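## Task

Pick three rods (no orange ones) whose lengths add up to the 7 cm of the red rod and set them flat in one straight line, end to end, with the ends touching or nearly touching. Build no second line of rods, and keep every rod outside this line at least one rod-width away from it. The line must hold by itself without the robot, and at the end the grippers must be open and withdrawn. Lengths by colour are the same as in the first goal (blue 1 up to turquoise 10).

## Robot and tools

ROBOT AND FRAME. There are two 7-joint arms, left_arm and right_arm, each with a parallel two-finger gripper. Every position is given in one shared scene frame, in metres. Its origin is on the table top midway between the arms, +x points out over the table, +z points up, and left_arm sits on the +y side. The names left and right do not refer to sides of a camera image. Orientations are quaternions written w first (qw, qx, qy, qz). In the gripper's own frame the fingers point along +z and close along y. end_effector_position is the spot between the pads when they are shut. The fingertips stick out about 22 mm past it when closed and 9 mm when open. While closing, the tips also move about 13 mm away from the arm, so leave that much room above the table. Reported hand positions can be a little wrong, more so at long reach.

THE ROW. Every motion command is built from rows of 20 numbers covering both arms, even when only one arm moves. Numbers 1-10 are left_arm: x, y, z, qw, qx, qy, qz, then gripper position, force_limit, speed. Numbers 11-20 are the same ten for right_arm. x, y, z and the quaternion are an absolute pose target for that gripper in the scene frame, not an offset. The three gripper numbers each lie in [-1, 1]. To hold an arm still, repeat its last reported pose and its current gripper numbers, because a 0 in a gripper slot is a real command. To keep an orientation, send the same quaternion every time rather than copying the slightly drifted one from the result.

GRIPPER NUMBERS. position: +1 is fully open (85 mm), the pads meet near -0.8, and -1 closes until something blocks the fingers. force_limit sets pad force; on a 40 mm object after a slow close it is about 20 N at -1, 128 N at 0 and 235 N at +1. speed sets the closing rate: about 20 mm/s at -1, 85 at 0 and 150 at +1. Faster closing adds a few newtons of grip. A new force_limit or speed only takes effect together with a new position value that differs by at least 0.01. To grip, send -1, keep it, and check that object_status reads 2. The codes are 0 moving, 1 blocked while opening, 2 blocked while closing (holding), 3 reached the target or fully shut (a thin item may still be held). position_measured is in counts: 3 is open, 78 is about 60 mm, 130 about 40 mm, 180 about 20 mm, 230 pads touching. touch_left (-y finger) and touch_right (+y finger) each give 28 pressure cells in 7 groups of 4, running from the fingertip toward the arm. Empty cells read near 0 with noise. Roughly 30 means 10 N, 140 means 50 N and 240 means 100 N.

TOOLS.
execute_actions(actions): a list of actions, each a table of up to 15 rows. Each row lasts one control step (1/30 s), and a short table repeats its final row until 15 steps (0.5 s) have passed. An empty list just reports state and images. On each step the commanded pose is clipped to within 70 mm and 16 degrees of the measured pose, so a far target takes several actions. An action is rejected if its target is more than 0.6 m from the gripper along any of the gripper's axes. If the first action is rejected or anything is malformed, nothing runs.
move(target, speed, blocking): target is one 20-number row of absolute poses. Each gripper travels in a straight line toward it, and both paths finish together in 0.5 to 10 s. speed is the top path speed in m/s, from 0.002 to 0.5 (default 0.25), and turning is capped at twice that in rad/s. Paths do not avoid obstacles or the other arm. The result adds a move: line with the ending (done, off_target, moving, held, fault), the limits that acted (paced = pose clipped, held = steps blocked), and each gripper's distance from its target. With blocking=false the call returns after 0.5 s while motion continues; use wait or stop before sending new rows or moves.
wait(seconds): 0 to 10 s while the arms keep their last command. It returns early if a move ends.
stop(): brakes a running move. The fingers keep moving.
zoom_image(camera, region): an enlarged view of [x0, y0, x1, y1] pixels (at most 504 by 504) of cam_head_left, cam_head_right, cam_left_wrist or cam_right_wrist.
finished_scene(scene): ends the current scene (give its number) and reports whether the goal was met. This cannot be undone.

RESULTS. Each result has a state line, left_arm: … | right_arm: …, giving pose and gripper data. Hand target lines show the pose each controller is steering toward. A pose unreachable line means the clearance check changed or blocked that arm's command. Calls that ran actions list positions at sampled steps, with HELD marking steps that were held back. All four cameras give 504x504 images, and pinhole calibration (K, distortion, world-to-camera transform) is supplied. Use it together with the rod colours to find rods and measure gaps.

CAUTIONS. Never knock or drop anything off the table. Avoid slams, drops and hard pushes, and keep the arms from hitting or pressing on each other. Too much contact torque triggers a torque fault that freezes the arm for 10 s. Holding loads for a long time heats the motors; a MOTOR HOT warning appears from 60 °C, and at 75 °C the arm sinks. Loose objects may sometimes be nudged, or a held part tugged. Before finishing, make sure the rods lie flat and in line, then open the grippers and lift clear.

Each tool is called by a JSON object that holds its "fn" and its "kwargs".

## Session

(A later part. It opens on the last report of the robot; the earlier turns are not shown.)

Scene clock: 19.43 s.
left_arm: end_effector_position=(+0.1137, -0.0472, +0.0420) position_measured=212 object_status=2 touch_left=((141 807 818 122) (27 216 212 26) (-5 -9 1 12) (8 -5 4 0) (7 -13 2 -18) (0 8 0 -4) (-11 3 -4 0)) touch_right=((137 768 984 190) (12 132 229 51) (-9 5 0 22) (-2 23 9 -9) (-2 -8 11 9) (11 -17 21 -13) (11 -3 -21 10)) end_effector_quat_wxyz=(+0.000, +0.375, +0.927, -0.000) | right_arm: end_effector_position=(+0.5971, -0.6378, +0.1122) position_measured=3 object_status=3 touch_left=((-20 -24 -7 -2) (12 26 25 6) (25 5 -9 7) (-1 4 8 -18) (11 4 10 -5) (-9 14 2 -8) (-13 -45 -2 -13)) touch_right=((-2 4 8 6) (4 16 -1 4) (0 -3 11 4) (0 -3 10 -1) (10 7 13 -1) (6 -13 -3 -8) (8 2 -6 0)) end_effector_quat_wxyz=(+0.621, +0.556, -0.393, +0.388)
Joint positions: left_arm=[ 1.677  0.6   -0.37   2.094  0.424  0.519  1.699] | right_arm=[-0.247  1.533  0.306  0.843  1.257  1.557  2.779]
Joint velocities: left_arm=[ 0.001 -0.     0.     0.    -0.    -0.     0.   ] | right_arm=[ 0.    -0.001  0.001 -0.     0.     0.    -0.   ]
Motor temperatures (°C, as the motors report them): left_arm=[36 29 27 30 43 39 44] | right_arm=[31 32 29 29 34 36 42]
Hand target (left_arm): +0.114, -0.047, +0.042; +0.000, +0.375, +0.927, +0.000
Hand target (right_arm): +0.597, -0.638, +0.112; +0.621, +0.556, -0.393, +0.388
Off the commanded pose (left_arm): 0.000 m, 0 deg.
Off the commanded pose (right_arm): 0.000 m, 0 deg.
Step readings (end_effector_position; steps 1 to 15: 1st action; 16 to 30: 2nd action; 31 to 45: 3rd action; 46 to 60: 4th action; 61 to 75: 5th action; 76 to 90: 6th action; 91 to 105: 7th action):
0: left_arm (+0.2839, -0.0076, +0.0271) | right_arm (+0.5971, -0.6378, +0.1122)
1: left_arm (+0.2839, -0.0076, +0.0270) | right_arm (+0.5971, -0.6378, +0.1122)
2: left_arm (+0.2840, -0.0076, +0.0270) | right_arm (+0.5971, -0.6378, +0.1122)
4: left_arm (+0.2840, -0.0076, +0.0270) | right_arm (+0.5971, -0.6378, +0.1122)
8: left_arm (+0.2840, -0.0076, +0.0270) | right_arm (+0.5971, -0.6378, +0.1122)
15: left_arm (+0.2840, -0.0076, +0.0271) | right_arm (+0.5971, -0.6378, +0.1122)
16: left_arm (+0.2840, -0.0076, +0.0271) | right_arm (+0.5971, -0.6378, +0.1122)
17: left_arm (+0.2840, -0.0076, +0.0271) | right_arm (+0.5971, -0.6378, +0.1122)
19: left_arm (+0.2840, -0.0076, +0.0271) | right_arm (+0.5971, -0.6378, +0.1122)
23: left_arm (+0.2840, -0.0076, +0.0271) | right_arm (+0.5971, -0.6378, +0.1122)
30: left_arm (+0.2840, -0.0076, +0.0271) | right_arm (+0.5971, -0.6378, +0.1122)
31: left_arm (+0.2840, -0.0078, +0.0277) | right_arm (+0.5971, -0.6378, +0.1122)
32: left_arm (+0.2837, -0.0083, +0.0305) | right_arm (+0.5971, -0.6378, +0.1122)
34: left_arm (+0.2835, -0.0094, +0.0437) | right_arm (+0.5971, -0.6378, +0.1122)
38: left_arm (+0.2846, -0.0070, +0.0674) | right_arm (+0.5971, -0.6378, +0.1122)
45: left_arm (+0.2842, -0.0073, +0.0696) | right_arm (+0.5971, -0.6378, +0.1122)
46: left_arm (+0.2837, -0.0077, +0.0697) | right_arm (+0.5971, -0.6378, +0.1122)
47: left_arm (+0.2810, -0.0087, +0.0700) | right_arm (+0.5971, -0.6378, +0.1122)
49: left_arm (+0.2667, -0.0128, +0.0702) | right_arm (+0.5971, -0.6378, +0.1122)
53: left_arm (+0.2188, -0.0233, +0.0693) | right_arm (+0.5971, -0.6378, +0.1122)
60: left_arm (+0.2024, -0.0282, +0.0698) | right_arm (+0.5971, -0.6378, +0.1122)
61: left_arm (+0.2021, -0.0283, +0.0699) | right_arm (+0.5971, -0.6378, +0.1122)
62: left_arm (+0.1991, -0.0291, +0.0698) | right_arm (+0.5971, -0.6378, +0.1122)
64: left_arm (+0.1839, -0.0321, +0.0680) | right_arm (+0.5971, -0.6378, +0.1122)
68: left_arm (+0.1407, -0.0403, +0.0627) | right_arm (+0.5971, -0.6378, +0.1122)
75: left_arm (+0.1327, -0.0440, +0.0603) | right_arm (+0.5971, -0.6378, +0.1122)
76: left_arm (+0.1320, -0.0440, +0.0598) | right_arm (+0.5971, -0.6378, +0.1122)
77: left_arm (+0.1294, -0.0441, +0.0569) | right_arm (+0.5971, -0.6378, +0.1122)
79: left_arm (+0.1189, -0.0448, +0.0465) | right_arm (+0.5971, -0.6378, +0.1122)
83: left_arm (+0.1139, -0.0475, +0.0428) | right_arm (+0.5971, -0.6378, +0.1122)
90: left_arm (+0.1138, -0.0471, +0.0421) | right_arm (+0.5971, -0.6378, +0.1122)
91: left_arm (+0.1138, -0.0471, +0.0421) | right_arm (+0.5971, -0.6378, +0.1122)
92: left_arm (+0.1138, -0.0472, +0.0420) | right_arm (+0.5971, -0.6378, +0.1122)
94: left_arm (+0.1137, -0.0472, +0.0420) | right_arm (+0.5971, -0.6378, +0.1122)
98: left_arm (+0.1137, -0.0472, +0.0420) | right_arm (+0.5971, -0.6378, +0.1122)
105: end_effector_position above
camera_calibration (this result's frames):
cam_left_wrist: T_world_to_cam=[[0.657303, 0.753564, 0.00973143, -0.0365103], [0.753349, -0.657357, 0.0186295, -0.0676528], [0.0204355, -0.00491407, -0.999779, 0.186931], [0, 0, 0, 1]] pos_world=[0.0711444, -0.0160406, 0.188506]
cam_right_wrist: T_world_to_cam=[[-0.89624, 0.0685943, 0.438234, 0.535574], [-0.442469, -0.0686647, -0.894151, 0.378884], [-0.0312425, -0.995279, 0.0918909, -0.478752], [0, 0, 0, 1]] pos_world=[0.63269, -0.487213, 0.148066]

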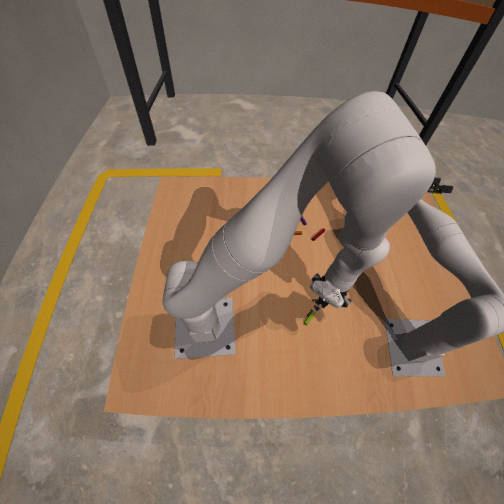

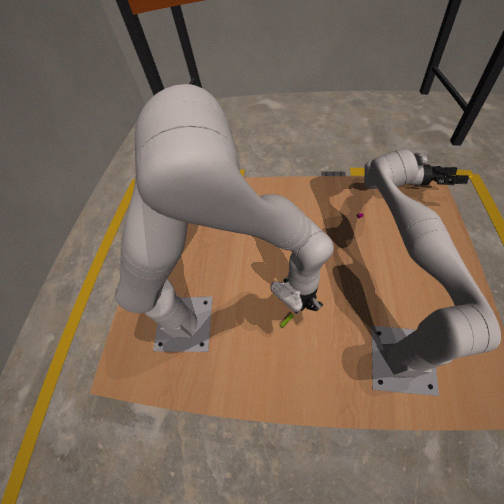

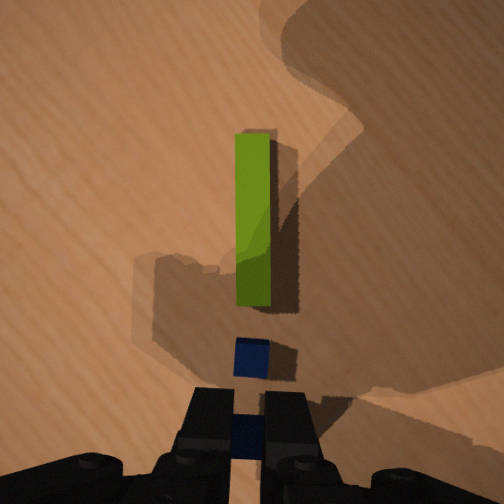

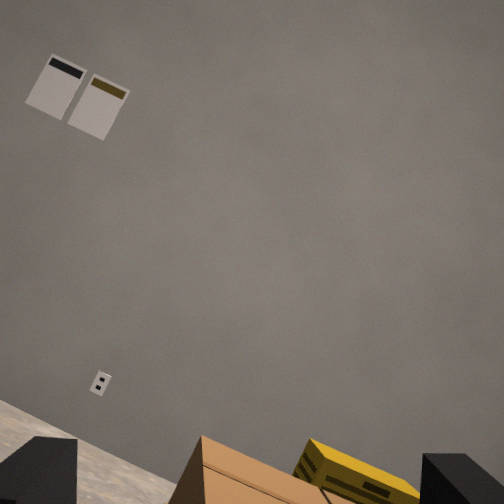

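{"fn": "execute_actions", "kwargs": {"actions": [[[0.1137,-0.0472,0.0275,0,0.375,0.927,0,-1,-0.5,0.5, 0.5971,-0.6378,0.1122,0.621,0.556,-0.393,0.388,1,0,0.5]],[[0.1137,-0.0472,0.0275,0,0.375,0.927,0,0.2,-0.5,0.3, 0.5971,-0.6378,0.1122,0.621,0.556,-0.393,0.388,1,0,0.5]],[[0.1137,-0.0472,0.055,0,0.375,0.927,0,0.2,-0.5,0.3, 0.5971,-0.6378,0.1122,0.621,0.556,-0.393,0.388,1,0,0.5]],[[0.1338,-0.0667,0.055,0,0.375,0.927,0,-1,-1,1, 0.5971,-0.6378,0.1122,0.621,0.556,-0.393,0.388,1,0,0.5]],[[0.1338,-0.0667,0.04,0,0.375,0.927,0,-1,-1,1, 0.5971,-0.6378,0.1122,0.621,0.556,-0.393,0.388,1,0,0.5]],[[0.1338,-0.0667,0.027,0,0.375,0.927,0,-1,-1,1, 0.5971,-0.6378,0.1122,0.621,0.556,-0.393,0.388,1,0,0.5]]]}}

Scene clock: 22.77 s.
left_arm: end_effector_position=(+0.1337, -0.0667, +0.0271) position_measured=230 object_status=3 touch_left=((1 -1 4 0) (1 -6 11 7) (8 -11 -3 19) (58 42 34 56) (92 128 121 87) (138 182 187 136) (193 168 201 204)) touch_right=((-26 33 13 -5) (6 -27 3 12) (27 -6 -5 -12) (35 54 41 62) (122 125 98 111) (184 153 154 207) (161 188 223 151)) end_effector_quat_wxyz=(-0.000, +0.375, +0.927, -0.000) | right_arm: end_effector_position=(+0.5971, -0.6378, +0.1122) position_measured=3 object_status=3 touch_left=((-6 -9 8 35) (8 -1 -17 -10) (0 -16 -7 3) (15 14 -1 12) (-1 7 -20 5) (32 3 -22 -9) (13 1 12 -5)) touch_right=((4 1 -10 3) (3 12 0 2) (6 1 4 9) (7 -5 0 5) (5 -11 1 0) (-1 -2 -14 -1) (1 -1 -15 8)) end_effector_quat_wxyz=(+0.621, +0.556, -0.393, +0.388)
Joint positions: left_arm=[ 1.62   0.663 -0.351  2.026  0.437  0.524  1.661] | right_arm=[-0.247  1.533  0.306  0.843  1.257  1.557  2.779]
Joint velocities: left_arm=[-0.001  0.002 -0.     0.     0.001 -0.    -0.   ] | right_arm=[ 0.001 -0.001 -0.     0.     0.     0.002 -0.   ]
Motor temperatures (°C, as the motors report them): left_arm=[36 29 27 30 43 39 44] | right_arm=[31 32 29 29 34 36 42]
Hand target (left_arm): +0.134, -0.067, +0.027; -0.000, +0.375, +0.927, -0.000
Hand target (right_arm): +0.597, -0.638, +0.112; +0.621, +0.556, -0.393, +0.388
Off the commanded pose (left_arm): 0.000 m, 0 deg.
Off the commanded pose (right_arm): 0.000 m, 0 deg.
Step readings (end_effector_position; steps 1 to 15: 1st action; 16 to 30: 2nd action; 31 to 45: 3rd action; 46 to 60: 4th action; 61 to 75: 5th action; 76 to 90: 6th action):
0: left_arm (+0.1137, -0.0472, +0.0420) | right_arm (+0.5971, -0.6378, +0.1122)
1: left_arm (+0.1138, -0.0470, +0.0415) | right_arm (+0.5971, -0.6378, +0.1122)
2: left_arm (+0.1144, -0.0466, +0.0389) | right_arm (+0.5971, -0.6378, +0.1122)
4: left_arm (+0.1148, -0.0460, +0.0302) | right_arm (+0.5971, -0.6378, +0.1122)
8: left_arm (+0.1130, -0.0477, +0.0281) | right_arm (+0.5971, -0.6378, +0.1122)
15: left_arm (+0.1136, -0.0472, +0.0276) | right_arm (+0.5971, -0.6378, +0.1122)
16: left_arm (+0.1136, -0.0472, +0.0276) | right_arm (+0.5971, -0.6378, +0.1122)
17: left_arm (+0.1136, -0.0472, +0.0275) | right_arm (+0.5971, -0.6378, +0.1122)
19: left_arm (+0.1137, -0.0472, +0.0275) | right_arm (+0.5971, -0.6378, +0.1122)
23: left_arm (+0.1137, -0.0472, +0.0275) | right_arm (+0.5971, -0.6378, +0.1122)
30: left_arm (+0.1137, -0.0472, +0.0275) | right_arm (+0.5971, -0.6378, +0.1122)
31: left_arm (+0.1136, -0.0474, +0.0281) | right_arm (+0.5971, -0.6378, +0.1122)
32: left_arm (+0.1130, -0.0478, +0.0307) | right_arm (+0.5971, -0.6378, +0.1122)
34: left_arm (+0.1121, -0.0487, +0.0426) | right_arm (+0.5971, -0.6378, +0.1122)
38: left_arm (+0.1149, -0.0464, +0.0536) | right_arm (+0.5971, -0.6378, +0.1122)
45: left_arm (+0.1140, -0.0471, +0.0548) | right_arm (+0.5971, -0.6378, +0.1122)
46: left_arm (+0.1143, -0.0473, +0.0547) | right_arm (+0.5971, -0.6378, +0.1122)
47: left_arm (+0.1159, -0.0484, +0.0545) | right_arm (+0.5971, -0.6378, +0.1122)
49: left_arm (+0.1239, -0.0549, +0.0541) | right_arm (+0.5971, -0.6378, +0.1122)
53: left_arm (+0.1333, -0.0668, +0.0555) | right_arm (+0.5971, -0.6378, +0.1122)
60: left_arm (+0.1335, -0.0669, +0.0551) | right_arm (+0.5971, -0.6378, +0.1122)
61: left_arm (+0.1337, -0.0667, +0.0545) | right_arm (+0.5971, -0.6378, +0.1122)
62: left_arm (+0.1342, -0.0663, +0.0517) | right_arm (+0.5971, -0.6378, +0.1122)
64: left_arm (+0.1347, -0.0656, +0.0426) | right_arm (+0.5971, -0.6378, +0.1122)
68: left_arm (+0.1331, -0.0672, +0.0406) | right_arm (+0.5971, -0.6378, +0.1122)
75: left_arm (+0.1337, -0.0667, +0.0401) | right_arm (+0.5971, -0.6378, +0.1122)
76: left_arm (+0.1338, -0.0666, +0.0396) | right_arm (+0.5971, -0.6378, +0.1122)
77: left_arm (+0.1344, -0.0662, +0.0369) | right_arm (+0.5971, -0.6378, +0.1122)
79: left_arm (+0.1346, -0.0657, +0.0288) | right_arm (+0.5971, -0.6378, +0.1122)
83: left_arm (+0.1332, -0.0671, +0.0275) | right_arm (+0.5971, -0.6378, +0.1122)
90: end_effector_position above
camera_calibration (this result's frames):
cam_left_wrist: T_world_to_cam=[[0.65739, 0.75349, 0.00951532, -0.0348215], [0.753276, -0.657439, 0.0186806, -0.0952866], [0.0203314, -0.00511279, -0.99978, 0.171511], [0, 0, 0, 1]] pos_world=[0.0911814, -0.0355306, 0.173585]
cam_right_wrist: T_world_to_cam=[[-0.89624, 0.0685943, 0.438234, 0.535574], [-0.442469, -0.0686649, -0.894151, 0.378884], [-0.0312424, -0.995279, 0.091891, -0.478752], [0, 0, 0, 1]] pos_world=[0.63269, -0.487213, 0.148066]

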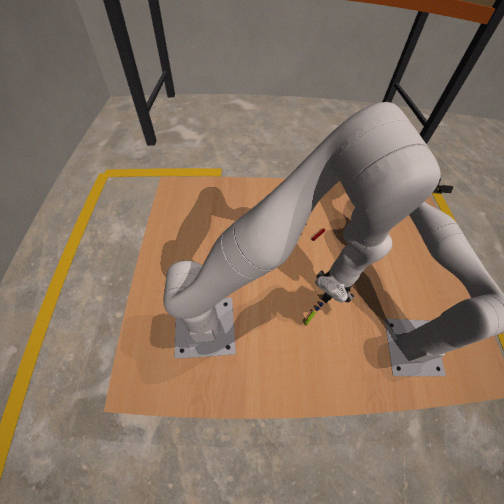

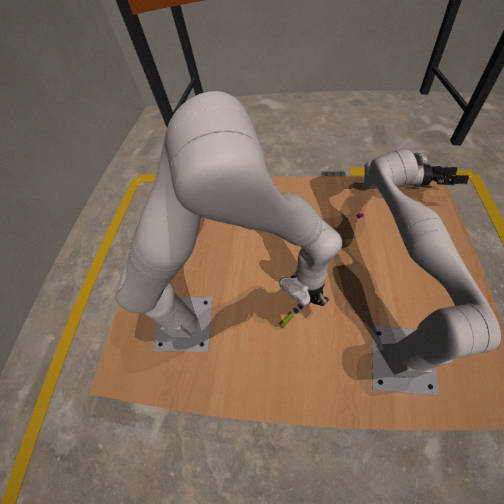

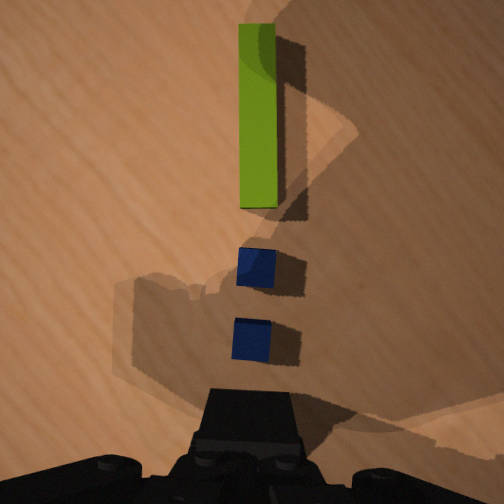

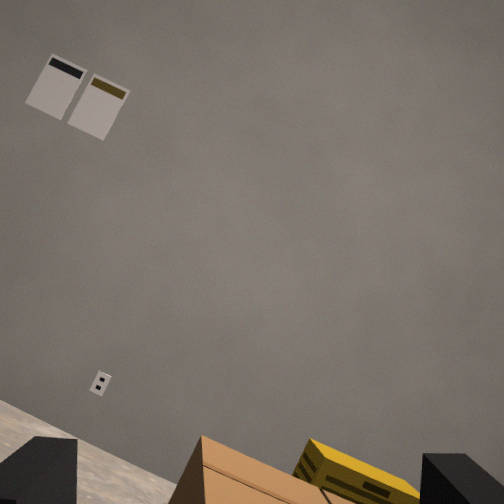

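{"fn": "move", "kwargs": {"target": [0.1140,-0.0475,0.027,0,0.375,0.927,0,-1,-1,1, 0.5971,-0.6378,0.1122,0.621,0.556,-0.393,0.388,1,0,0.5], "speed": 0.03}}

Scene clock: 24.03 s.
left_arm: end_effector_position=(+0.1142, -0.0473, +0.0270) position_measured=230 object_status=3 touch_left=((3 2 -5 -9) (-2 1 15 5) (10 -1 -10 6) (65 38 38 53) (81 117 117 85) (145 176 187 137) (203 160 210 188)) touch_right=((9 13 -11 17) (-2 -2 3 -39) (-5 31 10 -13) (60 66 47 56) (122 156 115 112) (148 168 159 205) (156 159 230 138)) end_effector_quat_wxyz=(+0.000, +0.375, +0.927, +0.000) | right_arm: end_effector_position=(+0.5971, -0.6378, +0.1122) position_measured=3 object_status=3 touch_left=((20 -9 7 -14) (-28 -10 21 5) (9 -8 -12 -6) (26 13 -9 -17) (29 -3 -1 -14) (18 -1 5 11) (7 -20 -7 -10)) touch_right=((9 -5 -3 -6) (-3 5 5 -4) (-11 -5 12 10) (1 5 2 1) (6 3 -7 2) (5 -9 -4 5) (4 7 -7 0)) end_effector_quat_wxyz=(+0.621, +0.556, -0.393, +0.388)
Joint positions: left_arm=[ 1.656  0.635 -0.344  2.102  0.452  0.475  1.674] | right_arm=[-0.247  1.533  0.306  0.843  1.257  1.557  2.779]
Joint velocities: left_arm=[ 0.001 -0.002  0.     0.001 -0.001 -0.    -0.   ] | right_arm=[ 0.001  0.    -0.001 -0.     0.001  0.001 -0.   ]
Motor temperatures (°C, as the motors report them): left_arm=[36 29 27 30 43 39 44] | right_arm=[31 32 29 29 34 36 42]
Hand target (left_arm): +0.114, -0.047, +0.027; +0.000, +0.375, +0.927, +0.000
Hand target (right_arm): +0.597, -0.638, +0.112; +0.621, +0.556, -0.393, +0.388
Off the commanded pose (left_arm): 0.000 m, 0 deg.
Off the commanded pose (right_arm): 0.000 m, 0 deg.
move: done
camera_calibration (this result's frames):
cam_left_wrist: T_world_to_cam=[[0.657202, 0.753647, 0.0100329, -0.0365926], [0.753432, -0.657262, 0.0186075, -0.0678568], [0.0206177, -0.00466984, -0.999777, 0.171925], [0, 0, 0, 1]] pos_world=[0.0716296, -0.0162189, 0.173517]
cam_right_wrist: T_world_to_cam=[[-0.89624, 0.0685943, 0.438234, 0.535574], [-0.442469, -0.0686648, -0.894151, 0.378884], [-0.0312424, -0.995279, 0.0918909, -0.478752], [0, 0, 0, 1]] pos_world=[0.63269, -0.487213, 0.148066]

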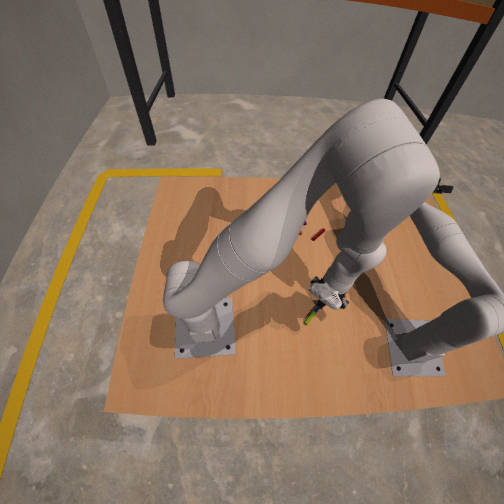

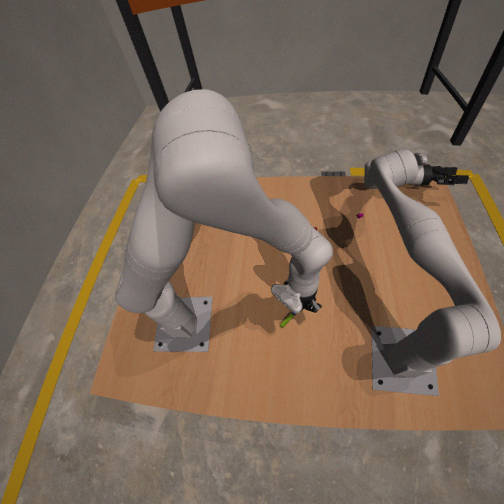

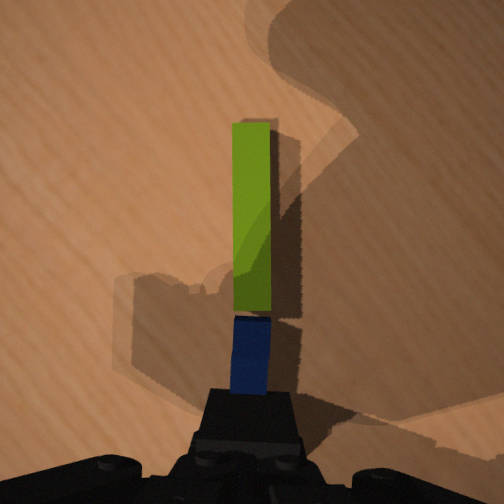

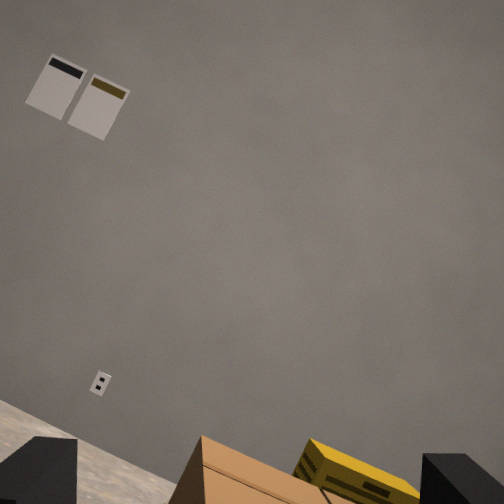

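The train is in place, so I'll back the gripper off and lift it clear.

{"fn": "execute_actions", "kwargs": {"actions": [[[0.121,-0.054,0.03,0,0.375,0.927,0,-1,-1,1, 0.5971,-0.6378,0.1122,0.621,0.556,-0.393,0.388,1,0,0.5]],[[0.125,-0.058,0.09,0,0.375,0.927,0,-1,-1,1, 0.5971,-0.6378,0.1122,0.621,0.556,-0.393,0.388,1,0,0.5]]]}}

Scene clock: 25.23 s.
left_arm: end_effector_position=(+0.1257, -0.0577, +0.0893) position_measured=230 object_status=3 touch_left=((1 -1 -6 -11) (2 -2 10 3) (0 1 8 15) (52 44 41 57) (94 120 107 82) (144 169 180 144) (194 168 211 194)) touch_right=((-6 -31 -11 -3) (-25 -5 -15 -6) (5 7 -12 -18) (44 49 61 50) (129 105 97 87) (171 163 143 211) (189 181 239 152)) end_effector_quat_wxyz=(-0.000, +0.374, +0.927, +0.001) | right_arm: end_effector_position=(+0.5971, -0.6378, +0.1122) position_measured=3 object_status=3 touch_left=((-12 -20 31 14) (11 -7 -4 -15) (1 -6 6 -21) (5 2 4 12) (4 5 -23 -24) (-10 9 7 18) (15 -2 16 4)) touch_right=((2 1 4 7) (1 4 -6 -4) (-3 -18 7 6) (4 -1 3 4) (-5 3 -1 13) (9 7 -4 -3) (-2 8 -2 1)) end_effector_quat_wxyz=(+0.621, +0.556, -0.393, +0.388)
Joint positions: left_arm=[ 1.702  0.517 -0.434  2.011  0.334  0.683  1.764] | right_arm=[-0.247  1.533  0.306  0.843  1.257  1.557  2.779]
Joint velocities: left_arm=[ 0.011 -0.013  0.007 -0.002 -0.004  0.001  0.004] | right_arm=[ 0.001 -0.     0.    -0.001  0.    -0.    -0.   ]
Motor temperatures (°C, as the motors report them): left_arm=[36 29 27 30 43 39 44] | right_arm=[31 32 29 29 34 36 42]
Hand target (left_arm): +0.125, -0.058, +0.090; +0.000, +0.375, +0.927, +0.000
Hand target (right_arm): +0.597, -0.638, +0.112; +0.621, +0.556, -0.393, +0.388
Off the commanded pose (left_arm): 0.001 m, 0 deg.
Off the commanded pose (right_arm): 0.000 m, 0 deg.
Step readings (end_effector_position; steps 1 to 15: 1st action; 16 to 30: 2nd action):
0: left_arm (+0.1141, -0.0474, +0.0271) | right_arm (+0.5971, -0.6378, +0.1122)
1: left_arm (+0.1143, -0.0476, +0.0271) | right_arm (+0.5971, -0.6378, +0.1122)
2: left_arm (+0.1154, -0.0486, +0.0275) | right_arm (+0.5971, -0.6378, +0.1122)
4: left_arm (+0.1200, -0.0528, +0.0294) | right_arm (+0.5971, -0.6378, +0.1122)
8: left_arm (+0.1209, -0.0540, +0.0301) | right_arm (+0.5971, -0.6378, +0.1122)
15: left_arm (+0.1209, -0.0541, +0.0300) | right_arm (+0.5971, -0.6378, +0.1122)
16: left_arm (+0.1209, -0.0542, +0.0305) | right_arm (+0.5971, -0.6378, +0.1122)
17: left_arm (+0.1207, -0.0548, +0.0333) | right_arm (+0.5971, -0.6378, +0.1122)
19: left_arm (+0.1210, -0.0568, +0.0462) | right_arm (+0.5971, -0.6378, +0.1122)
23: left_arm (+0.1253, -0.0576, +0.0814) | right_arm (+0.5971, -0.6378, +0.1122)
30: end_effector_position above
camera_calibration (this result's frames):
cam_left_wrist: T_world_to_cam=[[0.656162, 0.754534, 0.0113749, -0.0369153], [0.754328, -0.656253, 0.0179372, -0.0844699], [0.020999, -0.0031893, -0.999774, 0.23399], [0, 0, 0, 1]] pos_world=[0.0830269, -0.0268335, 0.235872]
cam_right_wrist: T_world_to_cam=[[-0.89624, 0.0685943, 0.438234, 0.535574], [-0.442468, -0.0686648, -0.894151, 0.378884], [-0.0312424, -0.995279, 0.0918909, -0.478752], [0, 0, 0, 1]] pos_world=[0.63269, -0.487213, 0.148066]

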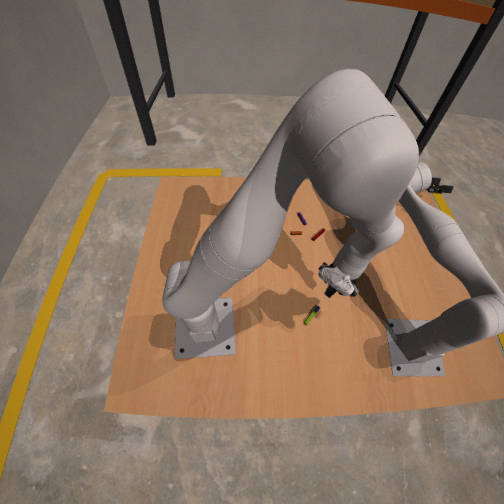

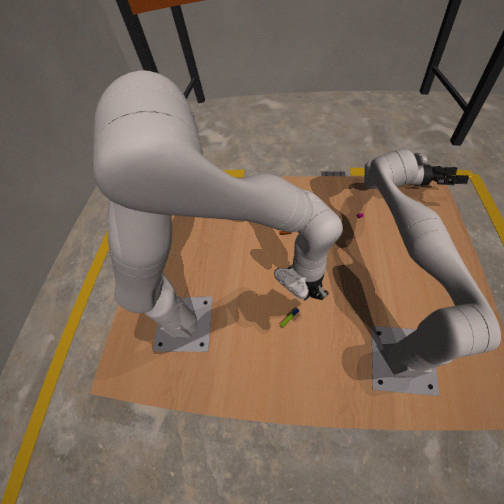

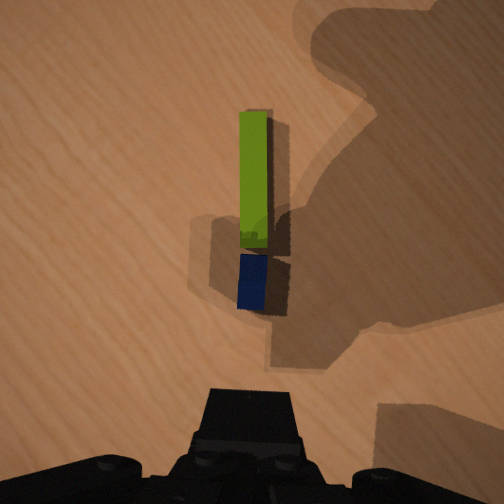

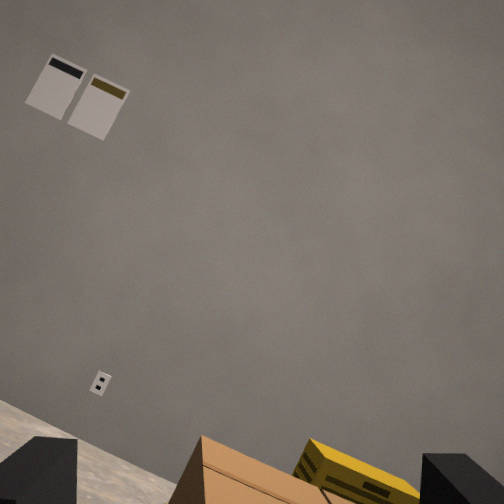

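{"fn": "finished_scene", "kwargs": {"scene": 2}}

The scene is finished: the task was done.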